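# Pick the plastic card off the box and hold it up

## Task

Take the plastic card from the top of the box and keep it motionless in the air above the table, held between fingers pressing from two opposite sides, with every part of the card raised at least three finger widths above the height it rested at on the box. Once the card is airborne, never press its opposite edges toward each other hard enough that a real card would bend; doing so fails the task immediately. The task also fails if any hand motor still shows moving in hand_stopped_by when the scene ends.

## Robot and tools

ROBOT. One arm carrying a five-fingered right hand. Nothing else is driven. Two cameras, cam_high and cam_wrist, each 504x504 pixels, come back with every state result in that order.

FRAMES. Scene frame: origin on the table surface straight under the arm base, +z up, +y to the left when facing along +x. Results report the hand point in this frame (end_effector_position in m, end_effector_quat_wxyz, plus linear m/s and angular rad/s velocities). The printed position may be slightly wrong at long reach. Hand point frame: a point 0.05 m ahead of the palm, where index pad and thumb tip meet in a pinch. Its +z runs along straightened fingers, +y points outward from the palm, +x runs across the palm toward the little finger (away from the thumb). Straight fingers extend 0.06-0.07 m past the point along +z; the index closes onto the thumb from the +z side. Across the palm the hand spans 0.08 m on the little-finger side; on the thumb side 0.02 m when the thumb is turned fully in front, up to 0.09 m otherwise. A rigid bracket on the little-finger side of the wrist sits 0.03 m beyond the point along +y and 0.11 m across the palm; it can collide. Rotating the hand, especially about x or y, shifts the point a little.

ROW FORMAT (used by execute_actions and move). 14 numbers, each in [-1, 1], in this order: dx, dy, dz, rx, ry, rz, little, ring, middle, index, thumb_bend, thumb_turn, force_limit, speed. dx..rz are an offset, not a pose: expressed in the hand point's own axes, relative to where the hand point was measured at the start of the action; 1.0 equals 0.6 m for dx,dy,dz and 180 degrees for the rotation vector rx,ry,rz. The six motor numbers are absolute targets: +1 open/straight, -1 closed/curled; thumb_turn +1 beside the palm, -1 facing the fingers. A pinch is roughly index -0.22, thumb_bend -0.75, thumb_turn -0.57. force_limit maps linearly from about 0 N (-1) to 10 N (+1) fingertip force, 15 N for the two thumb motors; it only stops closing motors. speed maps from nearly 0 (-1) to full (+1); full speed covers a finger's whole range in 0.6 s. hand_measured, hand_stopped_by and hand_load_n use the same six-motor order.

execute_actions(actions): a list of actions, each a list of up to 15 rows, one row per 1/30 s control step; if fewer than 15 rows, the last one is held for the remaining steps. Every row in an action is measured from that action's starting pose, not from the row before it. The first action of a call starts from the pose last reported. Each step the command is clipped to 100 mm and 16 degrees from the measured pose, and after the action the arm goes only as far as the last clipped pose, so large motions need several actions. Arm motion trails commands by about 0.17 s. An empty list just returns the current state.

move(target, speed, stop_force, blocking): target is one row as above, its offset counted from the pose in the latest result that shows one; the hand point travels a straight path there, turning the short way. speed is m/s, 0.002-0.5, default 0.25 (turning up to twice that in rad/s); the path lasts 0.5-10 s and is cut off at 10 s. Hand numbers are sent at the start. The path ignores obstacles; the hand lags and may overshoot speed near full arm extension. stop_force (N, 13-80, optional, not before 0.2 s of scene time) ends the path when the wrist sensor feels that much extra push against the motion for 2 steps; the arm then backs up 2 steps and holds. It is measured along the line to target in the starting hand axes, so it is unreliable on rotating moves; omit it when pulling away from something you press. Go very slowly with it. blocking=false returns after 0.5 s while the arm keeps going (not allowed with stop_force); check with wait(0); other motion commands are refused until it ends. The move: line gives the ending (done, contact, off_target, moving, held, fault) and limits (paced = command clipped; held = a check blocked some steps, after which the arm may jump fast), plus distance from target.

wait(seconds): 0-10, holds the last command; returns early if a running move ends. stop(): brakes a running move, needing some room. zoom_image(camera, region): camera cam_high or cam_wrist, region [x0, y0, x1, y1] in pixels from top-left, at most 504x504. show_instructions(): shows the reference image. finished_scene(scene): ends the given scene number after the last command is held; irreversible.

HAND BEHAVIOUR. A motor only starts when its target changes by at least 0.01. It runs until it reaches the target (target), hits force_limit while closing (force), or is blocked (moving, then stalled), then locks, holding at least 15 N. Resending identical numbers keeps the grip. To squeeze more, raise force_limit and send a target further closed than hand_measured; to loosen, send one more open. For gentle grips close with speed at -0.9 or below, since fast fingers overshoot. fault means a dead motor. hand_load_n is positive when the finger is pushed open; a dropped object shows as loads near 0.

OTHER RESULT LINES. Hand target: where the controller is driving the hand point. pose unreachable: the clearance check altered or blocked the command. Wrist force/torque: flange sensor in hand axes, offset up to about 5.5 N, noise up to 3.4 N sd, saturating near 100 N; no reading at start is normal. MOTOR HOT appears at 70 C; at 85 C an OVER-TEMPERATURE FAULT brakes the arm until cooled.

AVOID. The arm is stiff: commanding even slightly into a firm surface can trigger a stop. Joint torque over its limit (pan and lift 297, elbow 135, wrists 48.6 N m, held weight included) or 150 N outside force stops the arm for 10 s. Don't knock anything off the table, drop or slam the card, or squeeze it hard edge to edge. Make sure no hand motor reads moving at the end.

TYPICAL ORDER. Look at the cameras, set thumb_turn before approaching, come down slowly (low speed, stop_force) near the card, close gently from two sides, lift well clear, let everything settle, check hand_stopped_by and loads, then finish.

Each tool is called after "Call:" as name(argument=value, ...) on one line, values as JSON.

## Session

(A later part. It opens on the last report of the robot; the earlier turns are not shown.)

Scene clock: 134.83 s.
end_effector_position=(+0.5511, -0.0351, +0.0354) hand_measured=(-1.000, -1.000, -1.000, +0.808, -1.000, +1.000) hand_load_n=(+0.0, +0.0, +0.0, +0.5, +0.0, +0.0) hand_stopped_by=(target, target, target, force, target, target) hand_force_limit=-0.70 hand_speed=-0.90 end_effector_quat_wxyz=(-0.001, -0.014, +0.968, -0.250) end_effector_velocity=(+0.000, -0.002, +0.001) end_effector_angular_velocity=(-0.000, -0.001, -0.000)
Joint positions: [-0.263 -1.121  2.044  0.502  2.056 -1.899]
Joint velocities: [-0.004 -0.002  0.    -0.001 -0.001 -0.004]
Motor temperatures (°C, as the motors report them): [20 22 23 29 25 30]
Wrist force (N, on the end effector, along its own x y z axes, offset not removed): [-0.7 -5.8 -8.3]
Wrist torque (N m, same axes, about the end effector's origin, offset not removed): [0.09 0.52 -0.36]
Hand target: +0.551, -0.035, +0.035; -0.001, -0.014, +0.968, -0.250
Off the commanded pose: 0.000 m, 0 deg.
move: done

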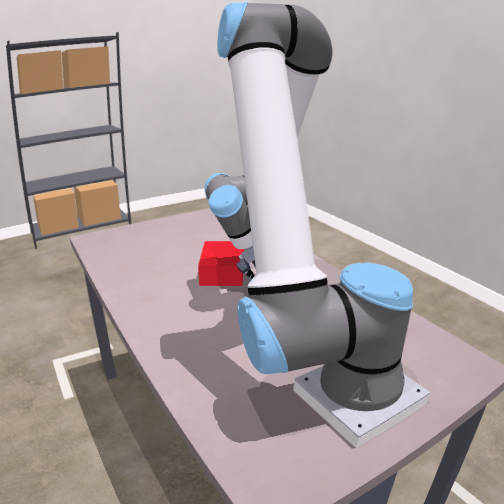

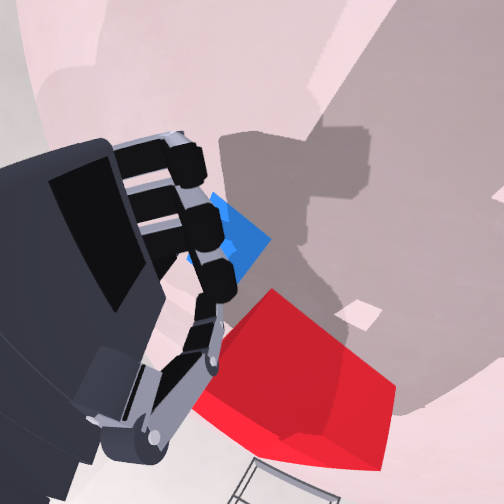

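Call:
execute_actions(actions=[[[0,-0.009,0.005,0,0,0,-1,-1,-1,0,-1,1,-0.6,-0.9]],[[0,-0.009,0.005,0,0,0,-1,-1,-1,-0.02,-1,1,-0.6,-0.9]],[[0,-0.009,0.005,0,0,0,-1,-1,-1,0,-1,1,-0.6,-0.9]],[[0,-0.009,0.005,0,0,0,-1,-1,-1,-0.02,-1,1,-0.6,-0.9]],[[0,-0.009,0.005,0,0,0,-1,-1,-1,0,-1,1,-0.6,-0.9]],[[0,-0.009,0.005,0,0,0,-1,-1,-1,-0.02,-1,1,-0.6,-0.9]],[[0,-0.009,0.005,0,0,0,-1,-1,-1,0,-1,1,-0.6,-0.9]],[[0,-0.009,0.005,0,0,0,-1,-1,-1,-0.02,-1,1,-0.6,-0.9]]])

Scene clock: 139.70 s.
end_effector_position=(+0.5524, -0.0843, +0.0352) hand_measured=(-1.000, -1.000, -1.000, +0.268, -1.000, +1.000) hand_load_n=(+0.0, +0.0, +0.0, +0.0, +0.0, +0.0) hand_stopped_by=(target, target, target, moving, target, target) hand_force_limit=-0.60 hand_speed=-0.90 end_effector_quat_wxyz=(-0.001, -0.014, +0.968, -0.251) end_effector_velocity=(+0.000, -0.000, +0.000) end_effector_angular_velocity=(+0.000, -0.000, +0.001)
Joint positions: [-0.357 -1.13   2.044  0.463  2.04  -2.003]
Joint velocities: [-0.    -0.    -0.    -0.    -0.    -0.001]
Motor temperatures (°C, as the motors report them): [20 22 23 29 25 30]
Wrist force (N, on the end effector, along its own x y z axes, offset not removed): [0.9 -1.6 -5.1]
Wrist torque (N m, same axes, about the end effector's origin, offset not removed): [0.30 0.48 -0.22]
Hand target: +0.552, -0.084, +0.035; -0.001, -0.014, +0.968, -0.251
Off the commanded pose: 0.000 m, 0 deg.

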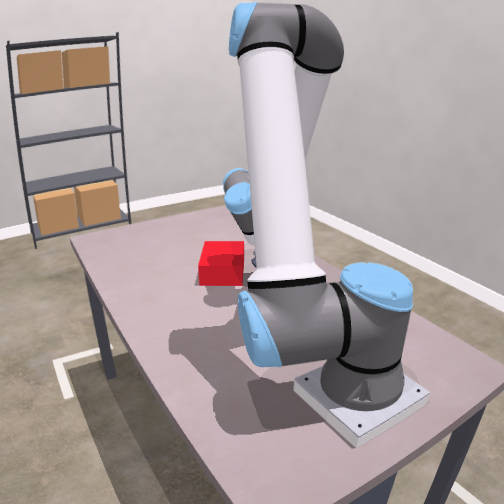

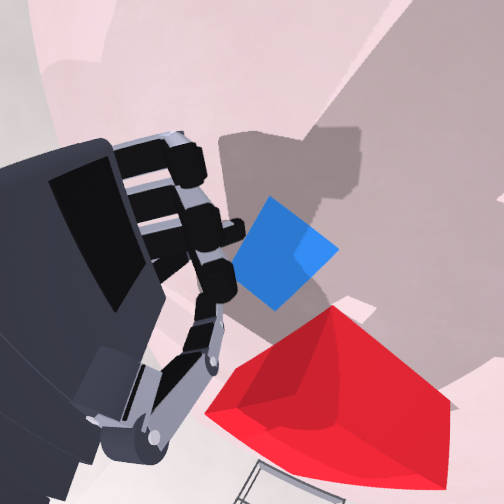

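Call:
move(target=[0,0.05,-0.07,0.1,0,0,-1,-1,-1,1,-1,1,0,0.3], speed=0.04)

Scene clock: 144.67 s.
end_effector_position=(+0.5514, -0.0376, +0.0575) hand_measured=(-1.000, -1.000, -1.000, +1.000, -1.000, +1.000) hand_load_n=(+0.0, +0.0, +0.0, +0.0, +0.0, +0.0) hand_stopped_by=(target, target, target, target, target, target) hand_force_limit=0.00 hand_speed=0.30 end_effector_quat_wxyz=(+0.002, -0.014, +0.917, -0.398) end_effector_velocity=(+0.000, +0.002, +0.001) end_effector_angular_velocity=(-0.012, -0.000, -0.000)
Joint positions: [-0.117 -1.089  2.03   0.489  2.379 -1.778]
Joint velocities: [ 0.01   0.004 -0.002  0.005  0.014  0.012]
Motor temperatures (°C, as the motors report them): [20 22 23 29 25 30]
Wrist force (N, on the end effector, along its own x y z axes, offset not removed): [1.4 -2.1 -2.8]
Wrist torque (N m, same axes, about the end effector's origin, offset not removed): [0.02 0.20 -0.24]
Hand target: +0.551, -0.037, +0.058; +0.002, -0.014, +0.917, -0.399
Off the commanded pose: 0.000 m, 0 deg.
move: done

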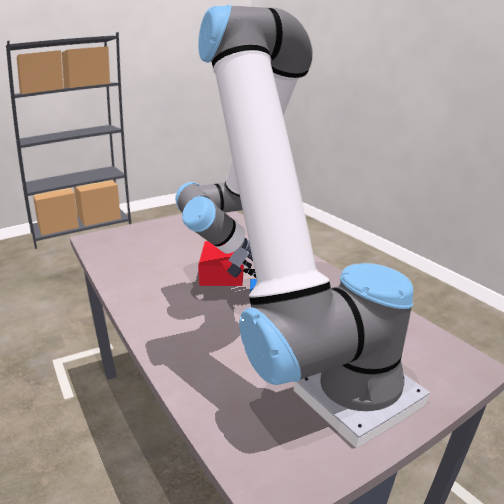

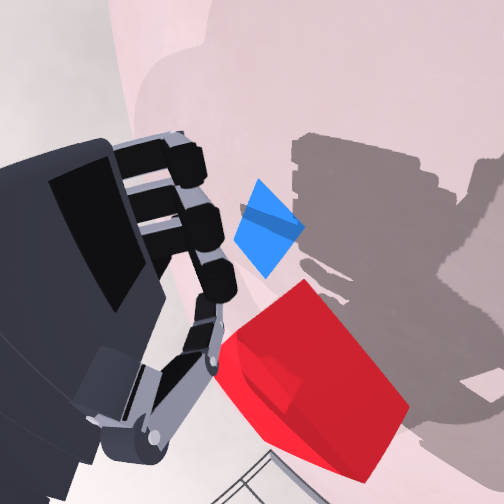

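Call:
move(target=[0,0.045,-0.005,0,0,0,-1,-1,-1,1,-1,1,-0.6,-0.9], speed=0.03)

Call:
move(target=[0,0.06,0.056,0,0,0,-1,-1,-1,1,-1,1,-0.6,-0.9], speed=0.008, stop_force=13)

Scene clock: 146.57 s.
end_effector_position=(+0.5506, -0.0170, +0.0399) hand_measured=(-1.000, -1.000, -1.000, +1.000, -1.000, +1.000) hand_load_n=(+0.0, +0.0, +0.0, +0.0, +0.0, +0.0) hand_stopped_by=(target, target, target, target, target, target) hand_force_limit=-0.60 hand_speed=-0.90 end_effector_quat_wxyz=(+0.002, -0.014, +0.917, -0.398) end_effector_velocity=(+0.000, +0.001, -0.001) end_effector_angular_velocity=(-0.000, -0.001, +0.000)
Joint positions: [-0.076 -1.051  2.025  0.497  2.383 -1.72 ]
Joint velocities: [ 0.003  0.002 -0.001  0.001  0.     0.004]
Motor temperatures (°C, as the motors report them): [20 22 23 29 25 30]
Wrist force (N, on the end effector, along its own x y z axes, offset not removed): [1.2 -1.9 -1.6]
Wrist torque (N m, same axes, about the end effector's origin, offset not removed): [0.13 0.30 -0.28]
Hand target: +0.551, -0.017, +0.040; +0.002, -0.014, +0.917, -0.398
Off the commanded pose: 0.000 m, 0 deg.
move: done

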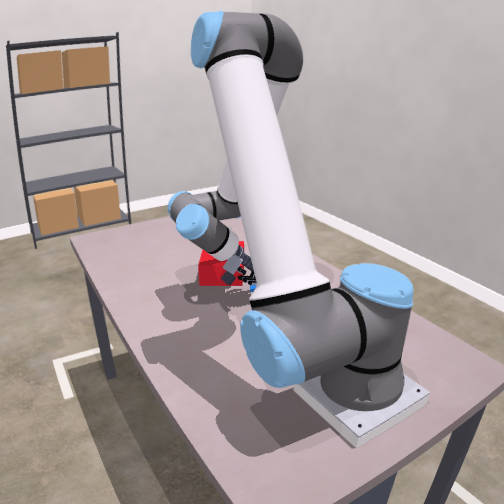

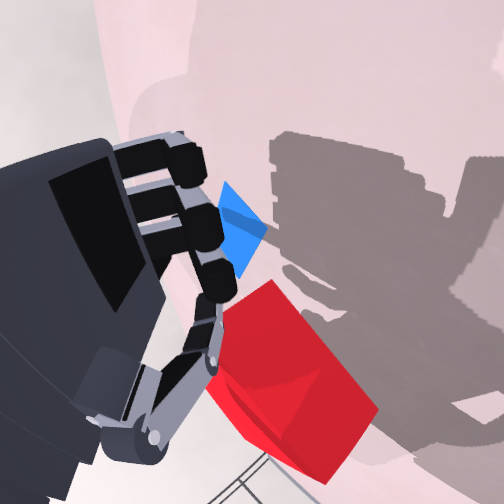

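Scene clock: 151.50 s.
end_effector_position=(+0.5502, -0.0170, +0.0035) hand_measured=(-1.000, -1.000, -1.000, +1.000, -1.000, +1.000) hand_load_n=(+0.0, +0.0, +0.0, +1.5, +0.0, +0.0) hand_stopped_by=(target, target, target, target, target, target) hand_force_limit=-0.60 hand_speed=-0.90 end_effector_quat_wxyz=(+0.002, -0.014, +0.917, -0.398) end_effector_velocity=(-0.000, -0.000, +0.002) end_effector_angular_velocity=(+0.000, +0.001, -0.000)
Joint positions: [-0.076 -0.995  2.031  0.436  2.384 -1.72 ]
Joint velocities: [-0.    -0.002  0.     0.004  0.     0.   ]
Motor temperatures (°C, as the motors report them): [20 22 23 29 25 30]
Wrist force (N, on the end effector, along its own x y z axes, offset not removed): [4.1 -18.2 -27.8]
Wrist torque (N m, same axes, about the end effector's origin, offset not removed): [1.86 0.32 -0.04]
Hand target: +0.550, -0.017, +0.004; +0.002, -0.014, +0.917, -0.398
Off the commanded pose: 0.013 m, 0 deg.
move: contact

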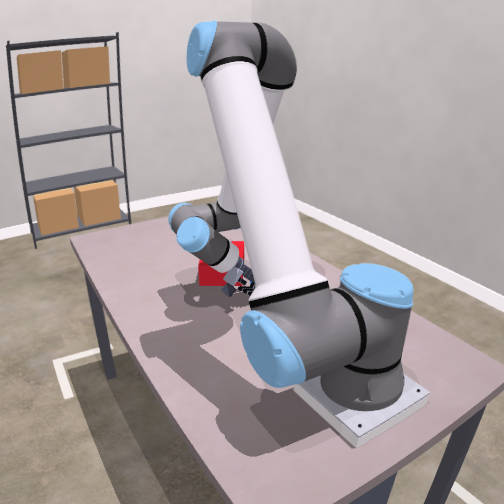

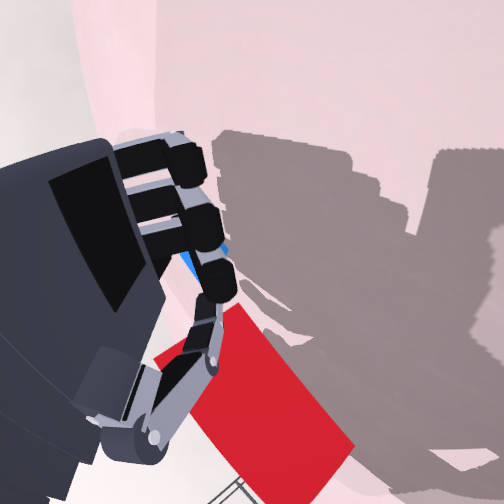

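Raise 5 mm, press, and slide in 6 mm retriggered steps.

Call:
execute_actions(actions=[[[0,-0.006,-0.006,0,0,0,-1,-1,-1,1,-1,1,-0.5,-0.9]],[[0,0,0,0,0,0,-1,-1,-1,0,-1,1,-0.5,-0.9]],[[0,0,0,0,0,0,-1,-1,-1,0,-1,1,-0.5,-0.9]],[[0,-0.007,0.0073,0,0,0,-1,-1,-1,-0.02,-1,1,-0.5,-0.9]],[[0,-0.007,0.0073,0,0,0,-1,-1,-1,0,-1,1,-0.5,-0.9]],[[0,-0.007,0.0073,0,0,0,-1,-1,-1,-0.02,-1,1,-0.5,-0.9]],[[0,-0.007,0.0073,0,0,0,-1,-1,-1,0,-1,1,-0.5,-0.9]],[[0,-0.007,0.0073,0,0,0,-1,-1,-1,-0.02,-1,1,-0.5,-0.9]],[[0,-0.007,0.0073,0,0,0,-1,-1,-1,0,-1,1,-0.5,-0.9]]])

Scene clock: 156.90 s.
end_effector_position=(+0.5513, -0.0530, +0.0090) hand_measured=(-1.000, -1.000, -1.000, +0.904, -1.000, +1.000) hand_load_n=(+0.0, +0.0, +0.0, +3.0, +0.0, +0.0) hand_stopped_by=(target, target, target, force, target, target) hand_force_limit=-0.50 hand_speed=-0.90 end_effector_quat_wxyz=(+0.002, -0.014, +0.917, -0.398) end_effector_velocity=(-0.000, -0.001, +0.000) end_effector_angular_velocity=(+0.000, -0.000, -0.001)
Joint positions: [-0.147 -1.025  2.046  0.378  2.374 -1.822]
Joint velocities: [-0.002 -0.001  0.001 -0.001 -0.    -0.002]
Motor temperatures (°C, as the motors report them): [20 22 23 29 25 30]
Wrist force (N, on the end effector, along its own x y z axes, offset not removed): [0.6 -7.8 -7.9]
Wrist torque (N m, same axes, about the end effector's origin, offset not removed): [0.24 0.25 -0.33]
Hand target: +0.551, -0.053, +0.009; +0.002, -0.014, +0.917, -0.398
Off the commanded pose: 0.000 m, 0 deg.

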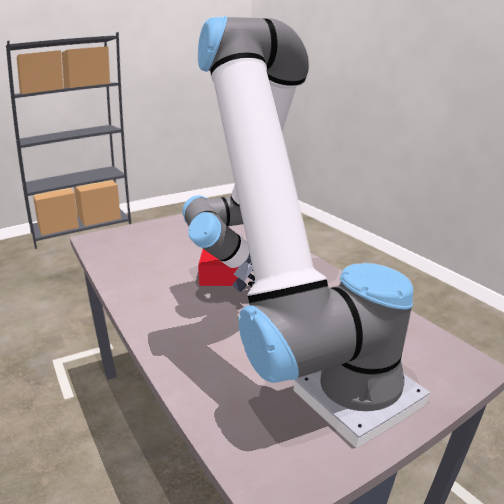

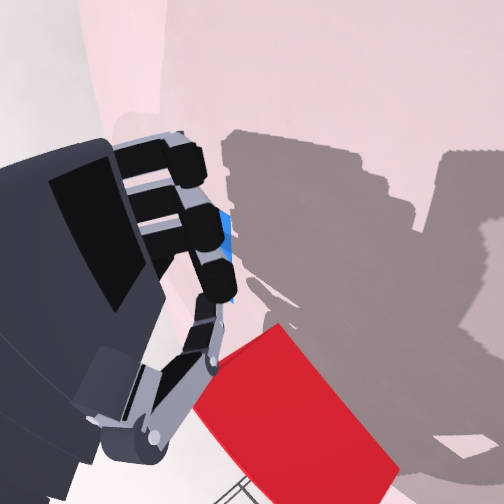

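Card follows well. Continuing.

Call:
execute_actions(actions=[[[0,-0.007,0.0073,0,0,0,-1,-1,-1,-0.02,-1,1,-0.5,-0.9]],[[0,-0.007,0.0073,0,0,0,-1,-1,-1,0,-1,1,-0.5,-0.9]],[[0,-0.007,0.0073,0,0,0,-1,-1,-1,-0.02,-1,1,-0.5,-0.9]],[[0,-0.007,0.0073,0,0,0,-1,-1,-1,0,-1,1,-0.5,-0.9]],[[0,-0.007,0.0073,0,0,0,-1,-1,-1,-0.02,-1,1,-0.5,-0.9]],[[0,-0.007,0.0073,0,0,0,-1,-1,-1,0,-1,1,-0.5,-0.9]],[[0,-0.007,0.0073,0,0,0,-1,-1,-1,-0.02,-1,1,-0.5,-0.9]],[[0,-0.007,0.0073,0,0,0,-1,-1,-1,0,-1,1,-0.5,-0.9]],[[0,-0.007,0.0073,0,0,0,-1,-1,-1,-0.02,-1,1,-0.5,-0.9]],[[0,-0.007,0.0073,0,0,0,-1,-1,-1,0,-1,1,-0.5,-0.9]]])

Scene clock: 162.67 s.
end_effector_position=(+0.5530, -0.1133, +0.0097) hand_measured=(-1.000, -1.000, -1.000, +0.892, -1.000, +1.000) hand_load_n=(+0.0, +0.0, +0.0, +3.0, +0.0, +0.0) hand_stopped_by=(target, target, target, force, target, target) hand_force_limit=-0.50 hand_speed=-0.90 end_effector_quat_wxyz=(+0.001, -0.014, +0.917, -0.398) end_effector_velocity=(+0.000, -0.000, -0.000) end_effector_angular_velocity=(-0.000, -0.000, +0.001)
Joint positions: [-0.265 -1.057  2.064  0.276  2.348 -1.985]
Joint velocities: [-0.    -0.     0.    -0.001 -0.    -0.001]
Motor temperatures (°C, as the motors report them): [20 22 23 29 25 30]
Wrist force (N, on the end effector, along its own x y z axes, offset not removed): [0.8 -6.6 -8.4]
Wrist torque (N m, same axes, about the end effector's origin, offset not removed): [0.38 0.38 -0.38]
Hand target: +0.553, -0.113, +0.010; +0.001, -0.014, +0.917, -0.398
Off the commanded pose: 0.000 m, 0 deg.

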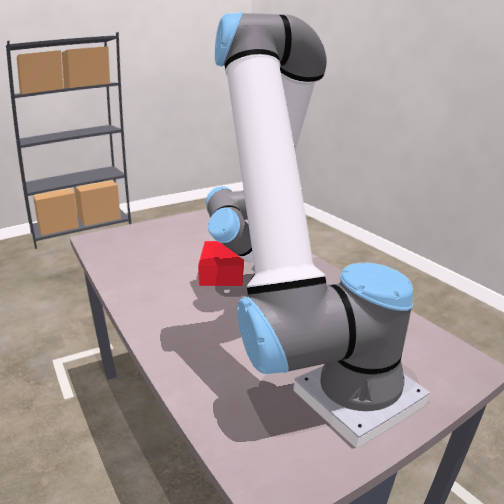

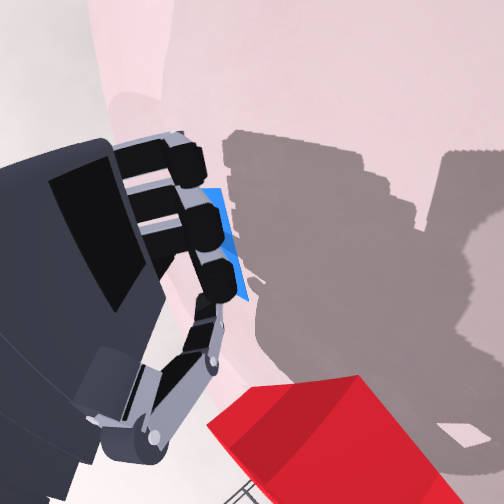

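Call:
execute_actions(actions=[[[0,-0.007,0.0073,0,0,0,-1,-1,-1,-0.02,-1,1,-0.5,-0.9]],[[0,-0.007,0.0073,0,0,0,-1,-1,-1,0,-1,1,-0.5,-0.9]],[[0,-0.007,0.0073,0,0,0,-1,-1,-1,-0.02,-1,1,-0.5,-0.9]],[[0,-0.007,0.0073,0,0,0,-1,-1,-1,0,-1,1,-0.5,-0.9]],[[0,-0.007,0.0073,0,0,0,-1,-1,-1,-0.02,-1,1,-0.5,-0.9]],[[0,-0.007,0.0073,0,0,0,-1,-1,-1,0,-1,1,-0.5,-0.9]],[[0,-0.007,0.0073,0,0,0,-1,-1,-1,-0.02,-1,1,-0.5,-0.9]],[[0,-0.007,0.0073,0,0,0,-1,-1,-1,1,-1,1,-0.5,0]],[[0,-0.08,-0.075,0,0,0,-1,-1,-1,1,-1,1,-0.5,0]],[[0,0,0,0,0,0,-1,-1,-1,1,-1,1,-0.5,0]]])

Scene clock: 168.63 s.
end_effector_position=(+0.5552, -0.1615, +0.0754) hand_measured=(-1.000, -1.000, -1.000, +1.000, -1.000, +1.000) hand_load_n=(+0.0, +0.0, +0.0, +0.0, +0.0, +0.0) hand_stopped_by=(target, target, target, target, target, target) hand_force_limit=-0.50 hand_speed=0.00 end_effector_quat_wxyz=(+0.001, -0.014, +0.917, -0.399) end_effector_velocity=(+0.000, -0.000, -0.000) end_effector_angular_velocity=(-0.000, -0.000, -0.000)
Joint positions: [-0.357 -1.171  2.047  0.323  2.318 -2.106]
Joint velocities: [-0.  0.  0. -0. -0. -0.]
Motor temperatures (°C, as the motors report them): [20 22 23 29 25 30]
Wrist force (N, on the end effector, along its own x y z axes, offset not removed): [1.2 -3.2 -3.9]
Wrist torque (N m, same axes, about the end effector's origin, offset not removed): [-0.15 0.30 -0.30]
Hand target: +0.555, -0.161, +0.075; +0.001, -0.014, +0.917, -0.399
Off the commanded pose: 0.000 m, 0 deg.

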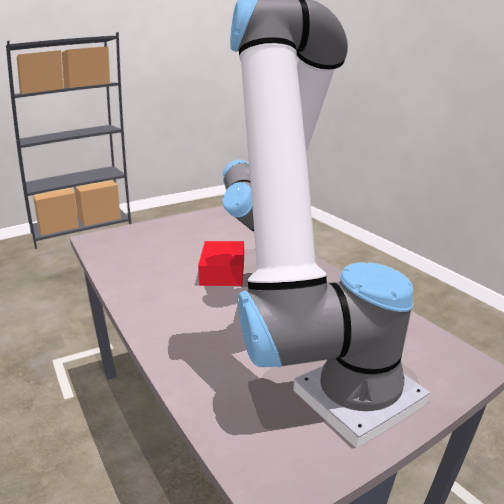

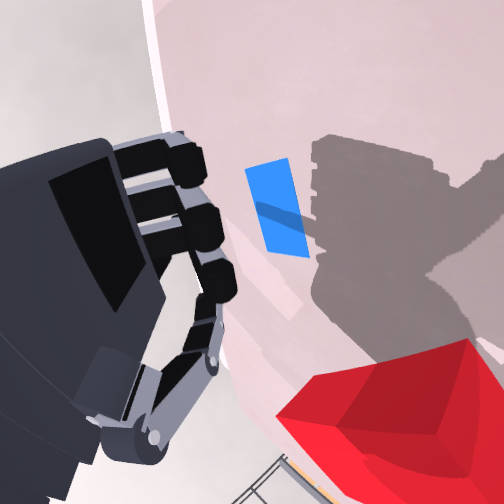

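Call:
move(target=[0,0.08,0.075,0,0,0,-1,-1,-1,1,-1,1,-0.5,-0.9], speed=0.03)

Call:
execute_actions(actions=[[[0,0,0,0,0,0,-1,-1,-1,0,-1,1,-0.5,-0.9]],[[0,0,0,0,0,0,-1,-1,-1,0,-1,1,-0.5,-0.9]],[[0,-0.007,0.0073,0,0,0,-1,-1,-1,-0.02,-1,1,-0.5,-0.9]],[[0,-0.007,0.0073,0,0,0,-1,-1,-1,0,-1,1,-0.5,-0.9]],[[0,-0.007,0.0073,0,0,0,-1,-1,-1,-0.02,-1,1,-0.5,-0.9]],[[0,-0.007,0.0073,0,0,0,-1,-1,-1,0,-1,1,-0.5,-0.9]],[[0,-0.007,0.0073,0,0,0,-1,-1,-1,-0.02,-1,1,-0.5,-0.9]],[[0,-0.007,0.0073,0,0,0,-1,-1,-1,0,-1,1,-0.5,-0.9]],[[0,-0.007,0.0073,0,0,0,-1,-1,-1,-0.02,-1,1,-0.5,-0.9]],[[0,-0.007,0.0073,0,0,0,-1,-1,-1,0,-1,1,-0.5,-0.9]],[[0,-0.007,0.0073,0,0,0,-1,-1,-1,-0.02,-1,1,-0.5,-0.9]],[[0,-0.007,0.0073,0,0,0,-1,-1,-1,0,-1,1,-0.5,-0.9]],[[0,-0.007,0.0073,0,0,0,-1,-1,-1,-0.02,-1,1,-0.5,-0.9]],[[0,-0.007,0.0073,0,0,0,-1,-1,-1,0,-1,1,-0.5,-0.9]],[[0,-0.007,0.0073,0,0,0,-1,-1,-1,1,-1,1,-0.5,0]],[[0,-0.08,-0.075,0,0,0,-1,-1,-1,1,-1,1,-0.5,0]],[[0,0,0,0,0,0,-1,-1,-1,1,-1,1,-0.5,0]]])

Scene clock: 172.87 s.
end_effector_position=(+0.5544, -0.1616, +0.0097) hand_measured=(-1.000, -1.000, -1.000, +1.000, -1.000, +1.000) hand_load_n=(+0.0, +0.0, +0.0, +0.0, +0.0, +0.0) hand_stopped_by=(target, target, target, target, target, target) hand_force_limit=-0.50 hand_speed=-0.90 end_effector_quat_wxyz=(+0.001, -0.014, +0.917, -0.399) end_effector_velocity=(+0.000, -0.000, -0.001) end_effector_angular_velocity=(-0.000, -0.000, -0.001)
Joint positions: [-0.358 -1.075  2.068  0.205  2.318 -2.106]
Joint velocities: [-0.001  0.002  0.    -0.003  0.    -0.   ]
Motor temperatures (°C, as the motors report them): [20 22 23 29 25 30]
Wrist force (N, on the end effector, along its own x y z axes, offset not removed): [2.0 -1.7 -4.3]
Wrist torque (N m, same axes, about the end effector's origin, offset not removed): [0.14 0.15 -0.19]
Hand target: +0.554, -0.162, +0.010; +0.001, -0.014, +0.917, -0.399
Off the commanded pose: 0.000 m, 0 deg.
move: done

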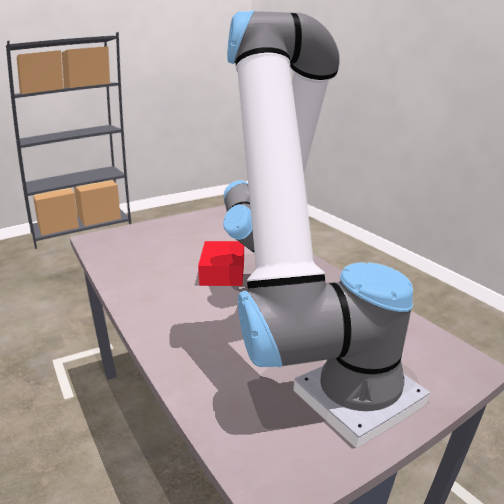

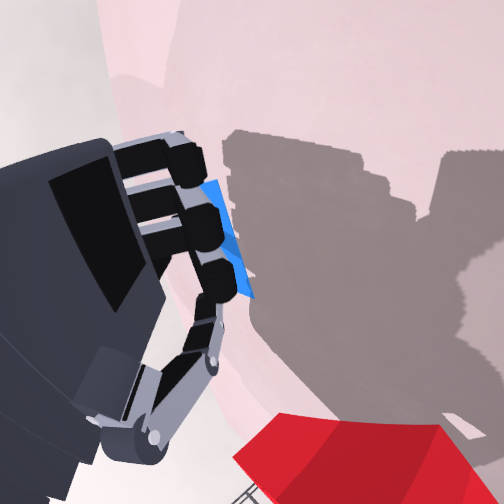

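Scene clock: 181.37 s.
end_effector_position=(+0.5574, -0.2399, +0.0758) hand_measured=(-1.000, -1.000, -1.000, +1.000, -1.000, +1.000) hand_load_n=(+0.0, +0.0, +0.0, +0.0, +0.0, +0.0) hand_stopped_by=(target, target, target, target, target, target) hand_force_limit=-0.50 hand_speed=0.00 end_effector_quat_wxyz=(+0.001, -0.014, +0.917, -0.399) end_effector_velocity=(-0.000, -0.000, -0.000) end_effector_angular_velocity=(+0.000, -0.000, -0.000)
Joint positions: [-0.499 -1.183  2.033  0.236  2.26  -2.277]
Joint velocities: [-0.  0.  0. -0. -0.  0.]
Motor temperatures (°C, as the motors report them): [20 22 23 29 25 30]
Wrist force (N, on the end effector, along its own x y z axes, offset not removed): [-0.5 -2.3 -3.0]
Wrist torque (N m, same axes, about the end effector's origin, offset not removed): [0.01 0.51 -0.24]
Hand target: +0.557, -0.240, +0.076; +0.001, -0.014, +0.917, -0.399
Off the commanded pose: 0.000 m, 0 deg.

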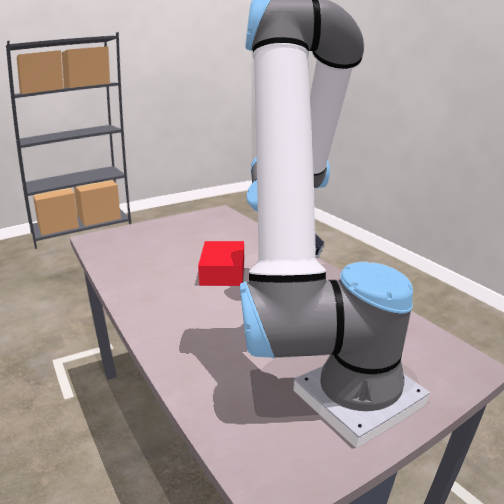

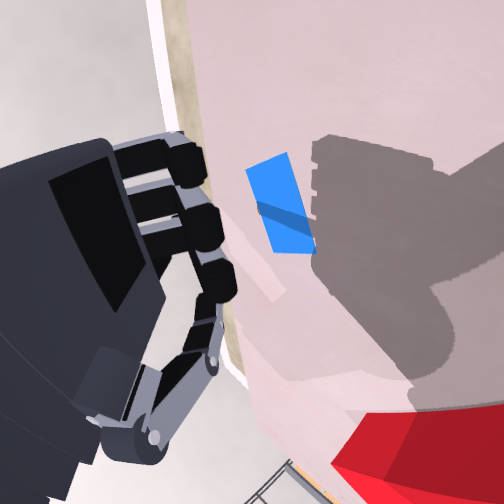

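Call:
move(target=[0,0.08,0.075,0,0,0,-1,-1,-1,1,-1,1,-0.5,-0.9], speed=0.03)

Call:
execute_actions(actions=[[[0,0,0,0,0,0,-1,-1,-1,0,-1,1,-0.5,-0.9]],[[0,0,0,0,0,0,-1,-1,-1,0,-1,1,-0.5,-0.9]],[[0,-0.007,0.0073,0,0,0,-1,-1,-1,-0.02,-1,1,-0.5,-0.9]],[[0,-0.007,0.0073,0,0,0,-1,-1,-1,0,-1,1,-0.5,-0.9]],[[0,-0.007,0.0073,0,0,0,-1,-1,-1,-0.02,-1,1,-0.5,-0.9]],[[0,-0.007,0.0073,0,0,0,-1,-1,-1,0,-1,1,-0.5,-0.9]],[[0,-0.007,0.0073,0,0,0,-1,-1,-1,-0.02,-1,1,-0.5,-0.9]],[[0,-0.007,0.0073,0,0,0,-1,-1,-1,0,-1,1,-0.5,-0.9]],[[0,-0.007,0.0073,0,0,0,-1,-1,-1,-0.02,-1,1,-0.5,-0.9]],[[0,-0.007,0.0073,0,0,0,-1,-1,-1,0,-1,1,-0.5,-0.9]],[[0,-0.007,0.0073,0,0,0,-1,-1,-1,-0.02,-1,1,-0.5,-0.9]],[[0,-0.007,0.0073,0,0,0,-1,-1,-1,0,-1,1,-0.5,-0.9]],[[0,-0.007,0.0073,0,0,0,-1,-1,-1,1,-1,1,-0.5,0]],[[0,-0.08,-0.075,0,0,0,-1,-1,-1,1,-1,1,-0.5,0]],[[0,0,0,0,0,0,-1,-1,-1,1,-1,1,-0.5,0]]])

Scene clock: 185.73 s.
end_effector_position=(+0.5566, -0.2400, +0.0101) hand_measured=(-1.000, -1.000, -1.000, +1.000, -1.000, +1.000) hand_load_n=(+0.0, +0.0, +0.0, +0.0, +0.0, +0.0) hand_stopped_by=(target, target, target, target, target, target) hand_force_limit=-0.50 hand_speed=-0.90 end_effector_quat_wxyz=(+0.001, -0.014, +0.917, -0.399) end_effector_velocity=(-0.000, -0.000, -0.002) end_effector_angular_velocity=(+0.000, +0.001, -0.001)
Joint positions: [-0.499 -1.089  2.057  0.118  2.26  -2.278]
Joint velocities: [-0.001  0.003  0.001 -0.003  0.    -0.   ]
Motor temperatures (°C, as the motors report them): [20 22 23 29 25 30]
Wrist force (N, on the end effector, along its own x y z axes, offset not removed): [1.6 -3.1 -5.5]
Wrist torque (N m, same axes, about the end effector's origin, offset not removed): [0.00 0.31 -0.21]
Hand target: +0.557, -0.240, +0.010; +0.001, -0.014, +0.917, -0.399
Off the commanded pose: 0.000 m, 0 deg.
move: done

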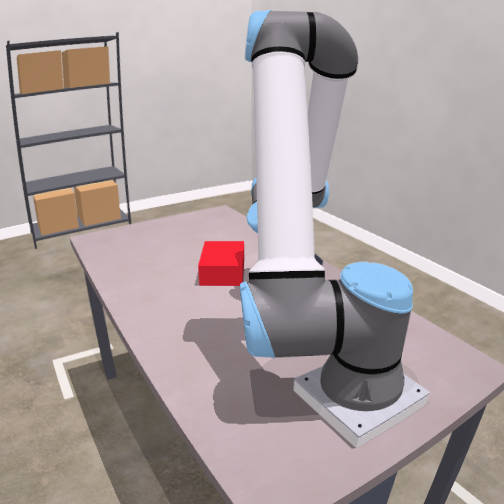

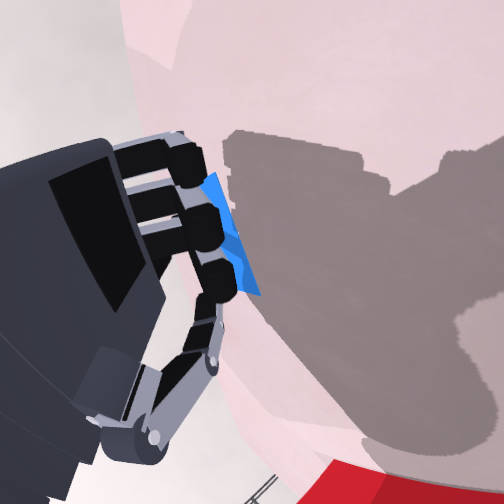

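Scene clock: 193.23 s.
end_effector_position=(+0.5593, -0.3062, +0.0761) hand_measured=(-1.000, -1.000, -1.000, +1.000, -1.000, +1.000) hand_load_n=(+0.0, +0.0, +0.0, +0.0, +0.0, +0.0) hand_stopped_by=(target, target, target, target, target, target) hand_force_limit=-0.50 hand_speed=0.00 end_effector_quat_wxyz=(+0.001, -0.014, +0.917, -0.399) end_effector_velocity=(+0.000, +0.000, -0.000) end_effector_angular_velocity=(+0.000, +0.000, +0.001)
Joint positions: [-0.607 -1.178  2.004  0.186  2.206 -2.396]
Joint velocities: [ 0.001  0.001 -0.    -0.    -0.    -0.   ]
Motor temperatures (°C, as the motors report them): [20 22 23 29 25 30]
Wrist force (N, on the end effector, along its own x y z axes, offset not removed): [1.3 -1.7 -1.7]
Wrist torque (N m, same axes, about the end effector's origin, offset not removed): [0.02 0.23 -0.12]
Hand target: +0.559, -0.306, +0.076; +0.001, -0.014, +0.917, -0.399
Off the commanded pose: 0.000 m, 0 deg.

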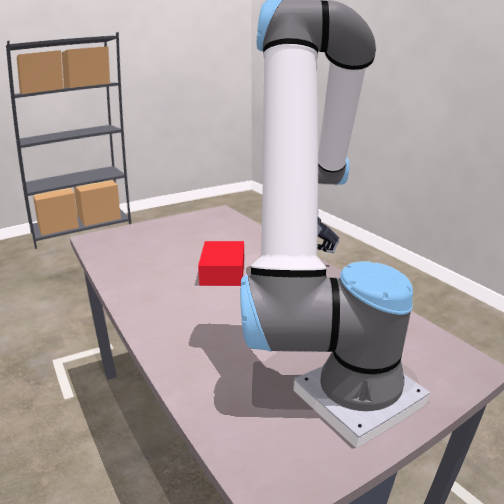

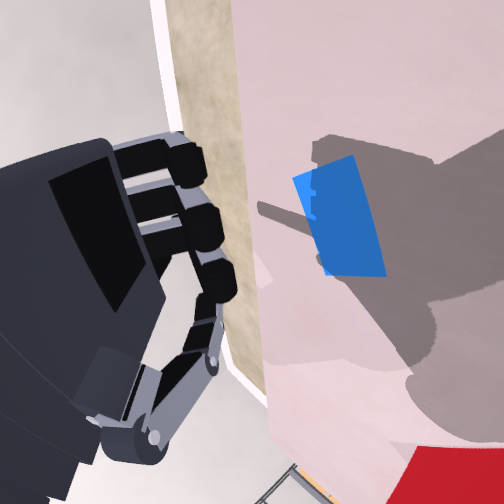

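Call:
move(target=[0,0.092,-0.098,0,0,0,-1,-1,-1,1,-1,1,-0.5,-0.9], speed=0.05)

Call:
move(target=[0,0.08,0.075,0,0,0,-1,-1,-1,1,-1,1,-0.5,-0.9], speed=0.03)

Call:
execute_actions(actions=[[[0,0,0,0,0,0,-1,-1,-1,0,-1,1,-0.5,-0.9]],[[0,0,0,0,0,0,-1,-1,-1,0,-1,1,-0.5,-0.9]],[[0,-0.007,0.0073,0,0,0,-1,-1,-1,-0.02,-1,1,-0.5,-0.9]],[[0,-0.007,0.0073,0,0,0,-1,-1,-1,0,-1,1,-0.5,-0.9]],[[0,-0.007,0.0073,0,0,0,-1,-1,-1,-0.02,-1,1,-0.5,-0.9]],[[0,-0.007,0.0073,0,0,0,-1,-1,-1,0,-1,1,-0.5,-0.9]],[[0,-0.007,0.0073,0,0,0,-1,-1,-1,-0.02,-1,1,-0.5,-0.9]],[[0,-0.007,0.0073,0,0,0,-1,-1,-1,0,-1,1,-0.5,-0.9]],[[0,-0.007,0.0073,0,0,0,-1,-1,-1,-0.02,-1,1,-0.5,-0.9]],[[0,-0.007,0.0073,0,0,0,-1,-1,-1,0,-1,1,-0.5,-0.9]],[[0,-0.007,0.0073,0,0,0,-1,-1,-1,-0.02,-1,1,-0.5,-0.9]],[[0,-0.007,0.0073,0,0,0,-1,-1,-1,0,-1,1,-0.5,-0.9]],[[0,-0.007,0.0073,0,0,0,-1,-1,-1,1,-1,1,-0.5,0]],[[0,-0.08,-0.075,0,0,0,-1,-1,-1,1,-1,1,-0.5,0]],[[0,0,0,0,0,0,-1,-1,-1,1,-1,1,-0.5,0]]])

Scene clock: 197.47 s.
end_effector_position=(+0.5571, -0.2257, +0.0759) hand_measured=(-1.000, -1.000, -1.000, +1.000, -1.000, +1.000) hand_load_n=(+0.0, +0.0, +0.0, +0.0, +0.0, +0.0) hand_stopped_by=(target, target, target, target, target, target) hand_force_limit=-0.50 hand_speed=-0.90 end_effector_quat_wxyz=(+0.002, -0.014, +0.917, -0.399) end_effector_velocity=(-0.000, +0.002, +0.000) end_effector_angular_velocity=(-0.000, -0.000, +0.000)
Joint positions: [-0.474 -1.183  2.037  0.25   2.271 -2.248]
Joint velocities: [ 0.004 -0.     0.001  0.002  0.002  0.004]
Motor temperatures (°C, as the motors report them): [20 22 23 29 25 30]
Wrist force (N, on the end effector, along its own x y z axes, offset not removed): [0.9 -1.1 -4.9]
Wrist torque (N m, same axes, about the end effector's origin, offset not removed): [0.21 0.42 -0.14]
Hand target: +0.557, -0.226, +0.076; +0.001, -0.014, +0.917, -0.399
Off the commanded pose: 0.000 m, 0 deg.
move: done

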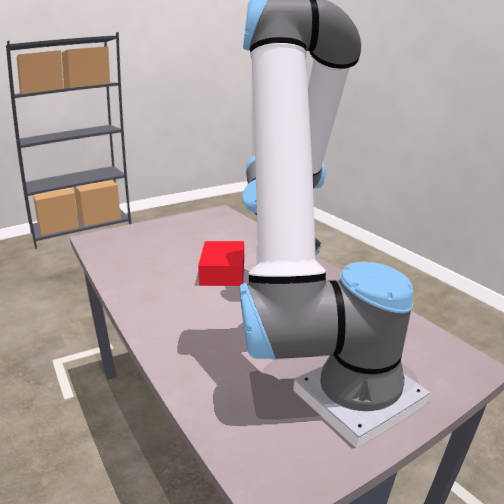

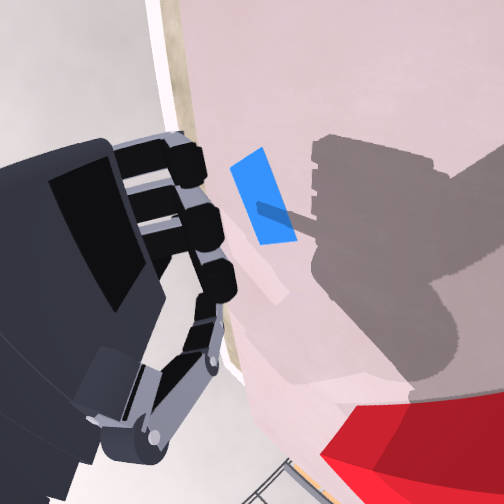

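Scene clock: 200.00 s.
end_effector_position=(+0.5563, -0.2258, +0.0102) hand_measured=(-1.000, -1.000, -1.000, +1.000, -1.000, +1.000) hand_load_n=(+0.0, +0.0, +0.0, +0.0, +0.0, +0.0) hand_stopped_by=(target, target, target, target, target, target) hand_force_limit=-0.50 hand_speed=-0.90 end_effector_quat_wxyz=(+0.002, -0.014, +0.917, -0.399) end_effector_velocity=(-0.000, +0.000, -0.002) end_effector_angular_velocity=(-0.000, -0.000, +0.001)
Joint positions: [-0.475 -1.088  2.061  0.131  2.271 -2.249]
Joint velocities: [ 0.001  0.002  0.001 -0.004  0.    -0.   ]
Motor temperatures (°C, as the motors report them): [20 22 23 29 25 30]
Wrist force (N, on the end effector, along its own x y z axes, offset not removed): [0.9 -1.2 -3.1]
Wrist torque (N m, same axes, about the end effector's origin, offset not removed): [0.14 0.43 -0.23]
Hand target: +0.556, -0.226, +0.010; +0.002, -0.014, +0.917, -0.399
Off the commanded pose: 0.000 m, 0 deg.
move: done

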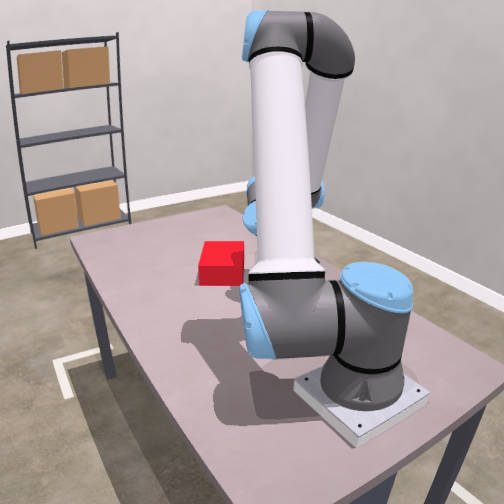

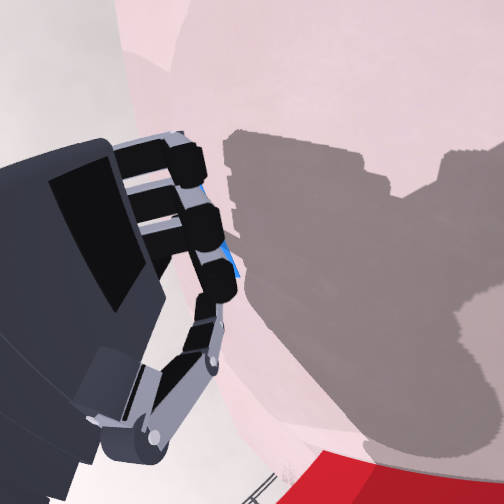

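Scene clock: 207.50 s.
end_effector_position=(+0.5590, -0.2920, +0.0762) hand_measured=(-1.000, -1.000, -1.000, +1.000, -1.000, +1.000) hand_load_n=(+0.0, +0.0, +0.0, +0.0, +0.0, +0.0) hand_stopped_by=(target, target, target, target, target, target) hand_force_limit=-0.50 hand_speed=0.00 end_effector_quat_wxyz=(+0.001, -0.014, +0.917, -0.399) end_effector_velocity=(-0.000, -0.000, +0.000) end_effector_angular_velocity=(-0.000, -0.000, -0.001)
Joint positions: [-0.585 -1.181  2.012  0.195  2.218 -2.372]
Joint velocities: [-0.001 -0.001  0.001 -0.    -0.    -0.   ]
Motor temperatures (°C, as the motors report them): [20 22 23 29 25 30]
Wrist force (N, on the end effector, along its own x y z axes, offset not removed): [-0.2 -0.2 -3.7]
Wrist torque (N m, same axes, about the end effector's origin, offset not removed): [0.36 0.60 -0.29]
Hand target: +0.559, -0.292, +0.076; +0.001, -0.014, +0.917, -0.399
Off the commanded pose: 0.000 m, 0 deg.

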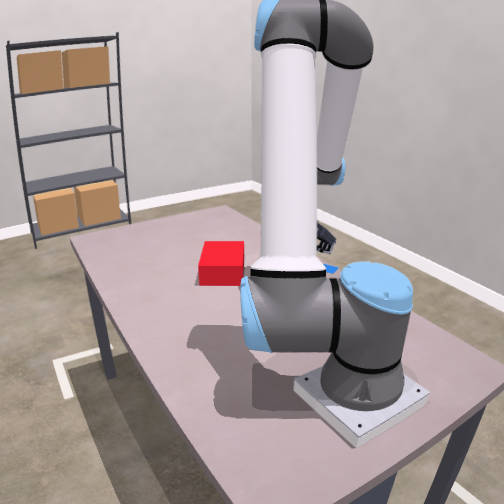

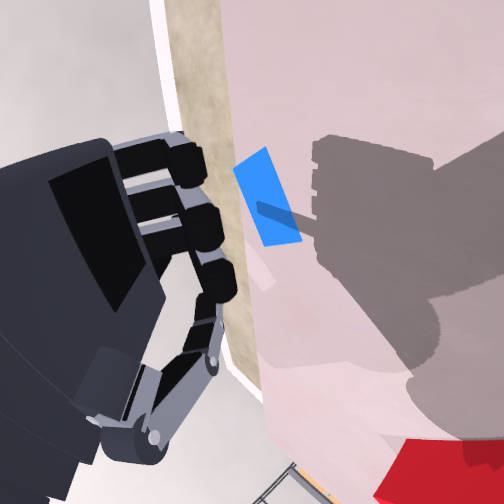

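Call:
move(target=[0,0.08,0.075,0,0,0,-1,-1,-1,1,-1,1,-0.5,-0.9], speed=0.03)

Call:
execute_actions(actions=[[[0,0,0,0,0,0,-1,-1,-1,0,-1,1,-0.5,-0.9]],[[0,0,0,0,0,0,-1,-1,-1,0,-1,1,-0.5,-0.9]],[[0,-0.007,0.0073,0,0,0,-1,-1,-1,-0.02,-1,1,-0.5,-0.9]],[[0,-0.007,0.0073,0,0,0,-1,-1,-1,0,-1,1,-0.5,-0.9]],[[0,-0.007,0.0073,0,0,0,-1,-1,-1,-0.02,-1,1,-0.5,-0.9]],[[0,-0.007,0.0073,0,0,0,-1,-1,-1,0,-1,1,-0.5,-0.9]],[[0,0,0,0,0,0,-1,-1,-1,1,-1,1,-0.5,0]],[[0,-0.08,-0.075,0,0,0,-1,-1,-1,1,-1,1,-0.5,0]],[[0,0,0,0,0,0,-1,-1,-1,1,-1,1,-0.5,0]]])

Scene clock: 211.17 s.
end_effector_position=(+0.5582, -0.2922, +0.0105) hand_measured=(-1.000, -1.000, -1.000, +1.000, -1.000, +1.000) hand_load_n=(+0.0, +0.0, +0.0, +0.0, +0.0, +0.0) hand_stopped_by=(target, target, target, target, target, target) hand_force_limit=-0.50 hand_speed=-0.90 end_effector_quat_wxyz=(+0.001, -0.014, +0.917, -0.399) end_effector_velocity=(-0.000, +0.001, -0.003) end_effector_angular_velocity=(+0.001, +0.001, +0.001)
Joint positions: [-0.586 -1.089  2.037  0.078  2.218 -2.373]
Joint velocities: [ 0.001  0.004  0.001 -0.003  0.    -0.   ]
Motor temperatures (°C, as the motors report them): [20 22 23 29 25 30]
Wrist force (N, on the end effector, along its own x y z axes, offset not removed): [0.6 -3.9 -3.7]
Wrist torque (N m, same axes, about the end effector's origin, offset not removed): [-0.16 0.50 -0.36]
Hand target: +0.558, -0.292, +0.010; +0.001, -0.014, +0.917, -0.399
Off the commanded pose: 0.000 m, 0 deg.
move: done

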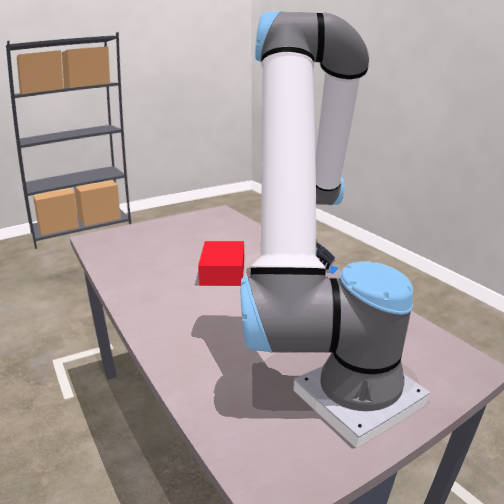

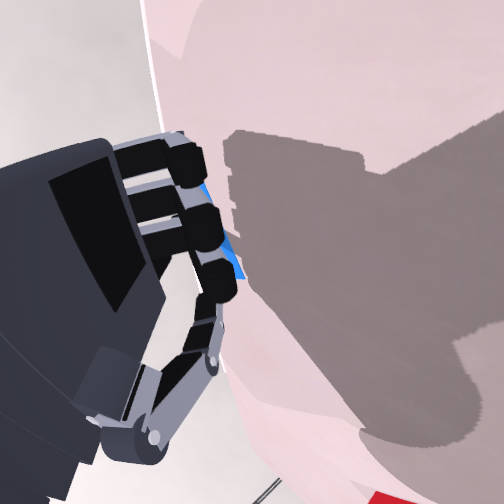

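Scene clock: 215.67 s.
end_effector_position=(+0.5597, -0.3162, +0.0759) hand_measured=(-1.000, -1.000, -1.000, +1.000, -1.000, +1.000) hand_load_n=(+0.0, +0.0, +0.0, +0.0, +0.0, +0.0) hand_stopped_by=(target, target, target, target, target, target) hand_force_limit=-0.50 hand_speed=0.00 end_effector_quat_wxyz=(+0.001, -0.014, +0.917, -0.399) end_effector_velocity=(-0.000, -0.001, -0.000) end_effector_angular_velocity=(-0.000, -0.000, -0.002)
Joint positions: [-0.622 -1.176  1.999  0.179  2.198 -2.412]
Joint velocities: [-0.002  0.    -0.    -0.    -0.    -0.   ]
Motor temperatures (°C, as the motors report them): [20 22 23 29 25 30]
Wrist force (N, on the end effector, along its own x y z axes, offset not removed): [2.0 -4.3 -3.0]
Wrist torque (N m, same axes, about the end effector's origin, offset not removed): [-0.36 0.22 -0.33]
Hand target: +0.560, -0.316, +0.076; +0.001, -0.014, +0.917, -0.399
Off the commanded pose: 0.000 m, 0 deg.

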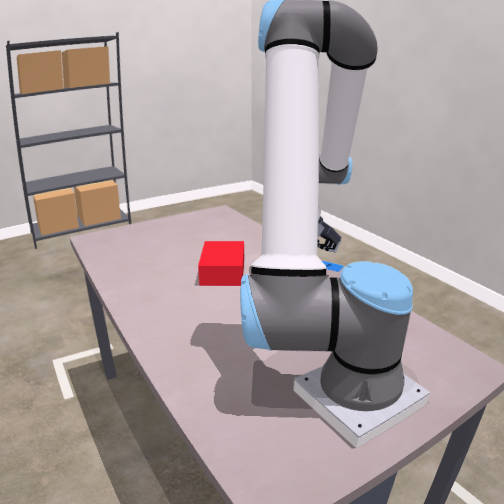

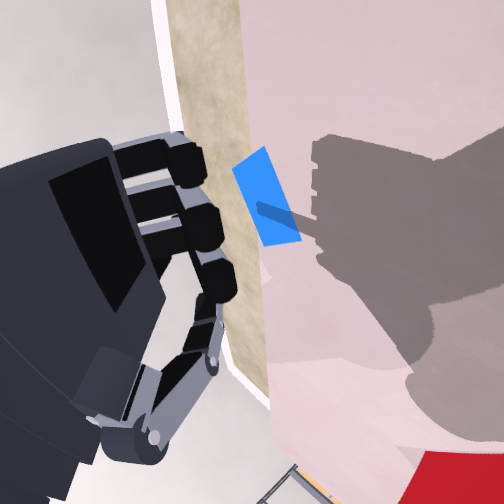

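Call:
move(target=[0.042,-0.152,0.163,-0.26,0,0,-1,-1,-1,0.35,1,-0.57,0,0.3], speed=0.08)

Call:
move(target=[0,0,0.12,0,0,0,-1,-1,-1,0.35,1,-0.57,0,0.3], speed=0.05)

Scene clock: 222.03 s.
end_effector_position=(+0.5379, -0.4507, +0.0755) hand_measured=(-1.000, -1.000, -1.000, +0.350, +1.000, -0.570) hand_load_n=(+0.0, +0.0, +0.0, +0.0, +0.0, +0.0) hand_stopped_by=(target, target, target, target, target, target) hand_force_limit=0.00 hand_speed=0.30 end_effector_quat_wxyz=(-0.006, -0.014, +1.000, -0.003) end_effector_velocity=(+0.000, -0.002, -0.000) end_effector_angular_velocity=(+0.011, +0.001, +0.001)
Joint positions: [-1.028 -0.907  1.588  0.891  1.585 -2.625]
Joint velocities: [-0.003  0.007 -0.009  0.012 -0.005 -0.004]
Motor temperatures (°C, as the motors report them): [20 22 23 29 25 30]
Wrist force (N, on the end effector, along its own x y z axes, offset not removed): [0.1 -2.1 -3.3]
Wrist torque (N m, same axes, about the end effector's origin, offset not removed): [0.10 0.58 -0.16]
Hand target: +0.538, -0.451, +0.076; -0.006, -0.014, +1.000, -0.003
Off the commanded pose: 0.001 m, 0 deg.
move: done

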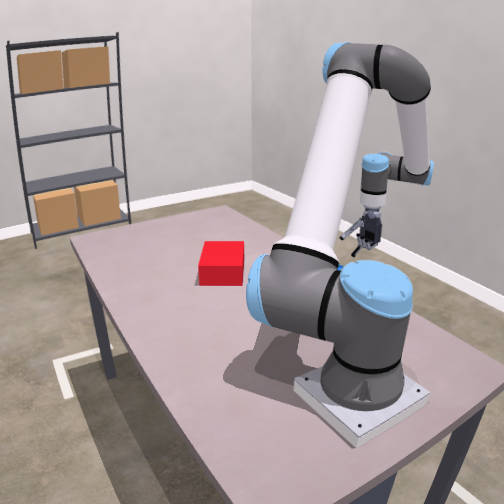

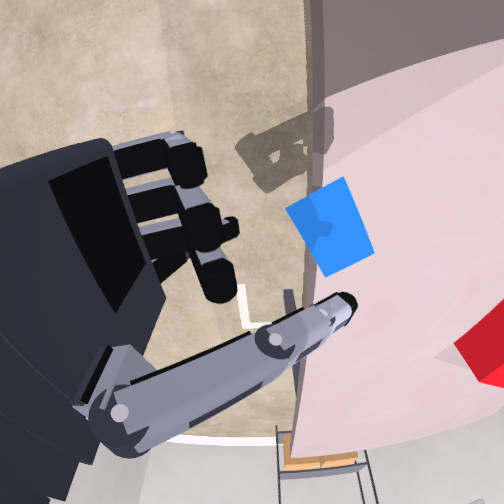

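Scene clock: 223.83 s.
end_effector_position=(+0.5371, -0.4510, +0.0037) hand_measured=(-1.000, -1.000, -1.000, +0.350, +1.000, -0.570) hand_load_n=(+0.0, +0.0, +0.0, +0.0, +0.0, +0.0) hand_stopped_by=(target, target, target, target, target, target) hand_force_limit=0.00 hand_speed=0.30 end_effector_quat_wxyz=(-0.006, -0.014, +1.000, -0.003) end_effector_velocity=(+0.000, +0.001, -0.002) end_effector_angular_velocity=(+0.001, +0.001, +0.000)
Joint positions: [-1.029 -0.829  1.607  0.795  1.585 -2.626]
Joint velocities: [ 0.     0.003  0.    -0.002 -0.     0.   ]
Motor temperatures (°C, as the motors report them): [20 22 23 29 25 30]
Wrist force (N, on the end effector, along its own x y z axes, offset not removed): [0.0 -3.5 -2.3]
Wrist torque (N m, same axes, about the end effector's origin, offset not removed): [-0.32 0.50 -0.39]
Hand target: +0.537, -0.451, +0.004; -0.006, -0.014, +1.000, -0.003
Off the commanded pose: 0.000 m, 0 deg.
move: done

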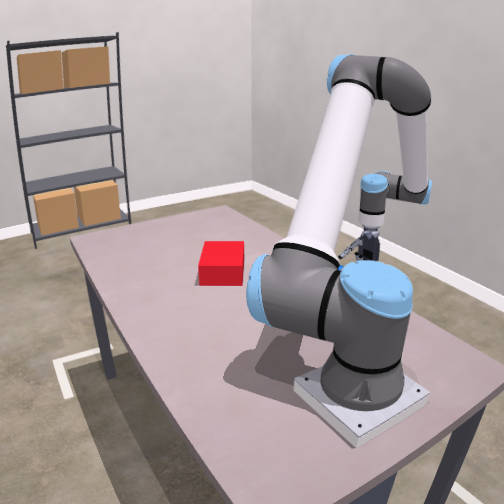

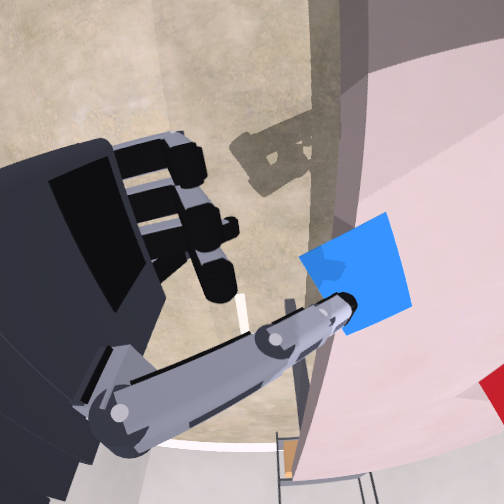

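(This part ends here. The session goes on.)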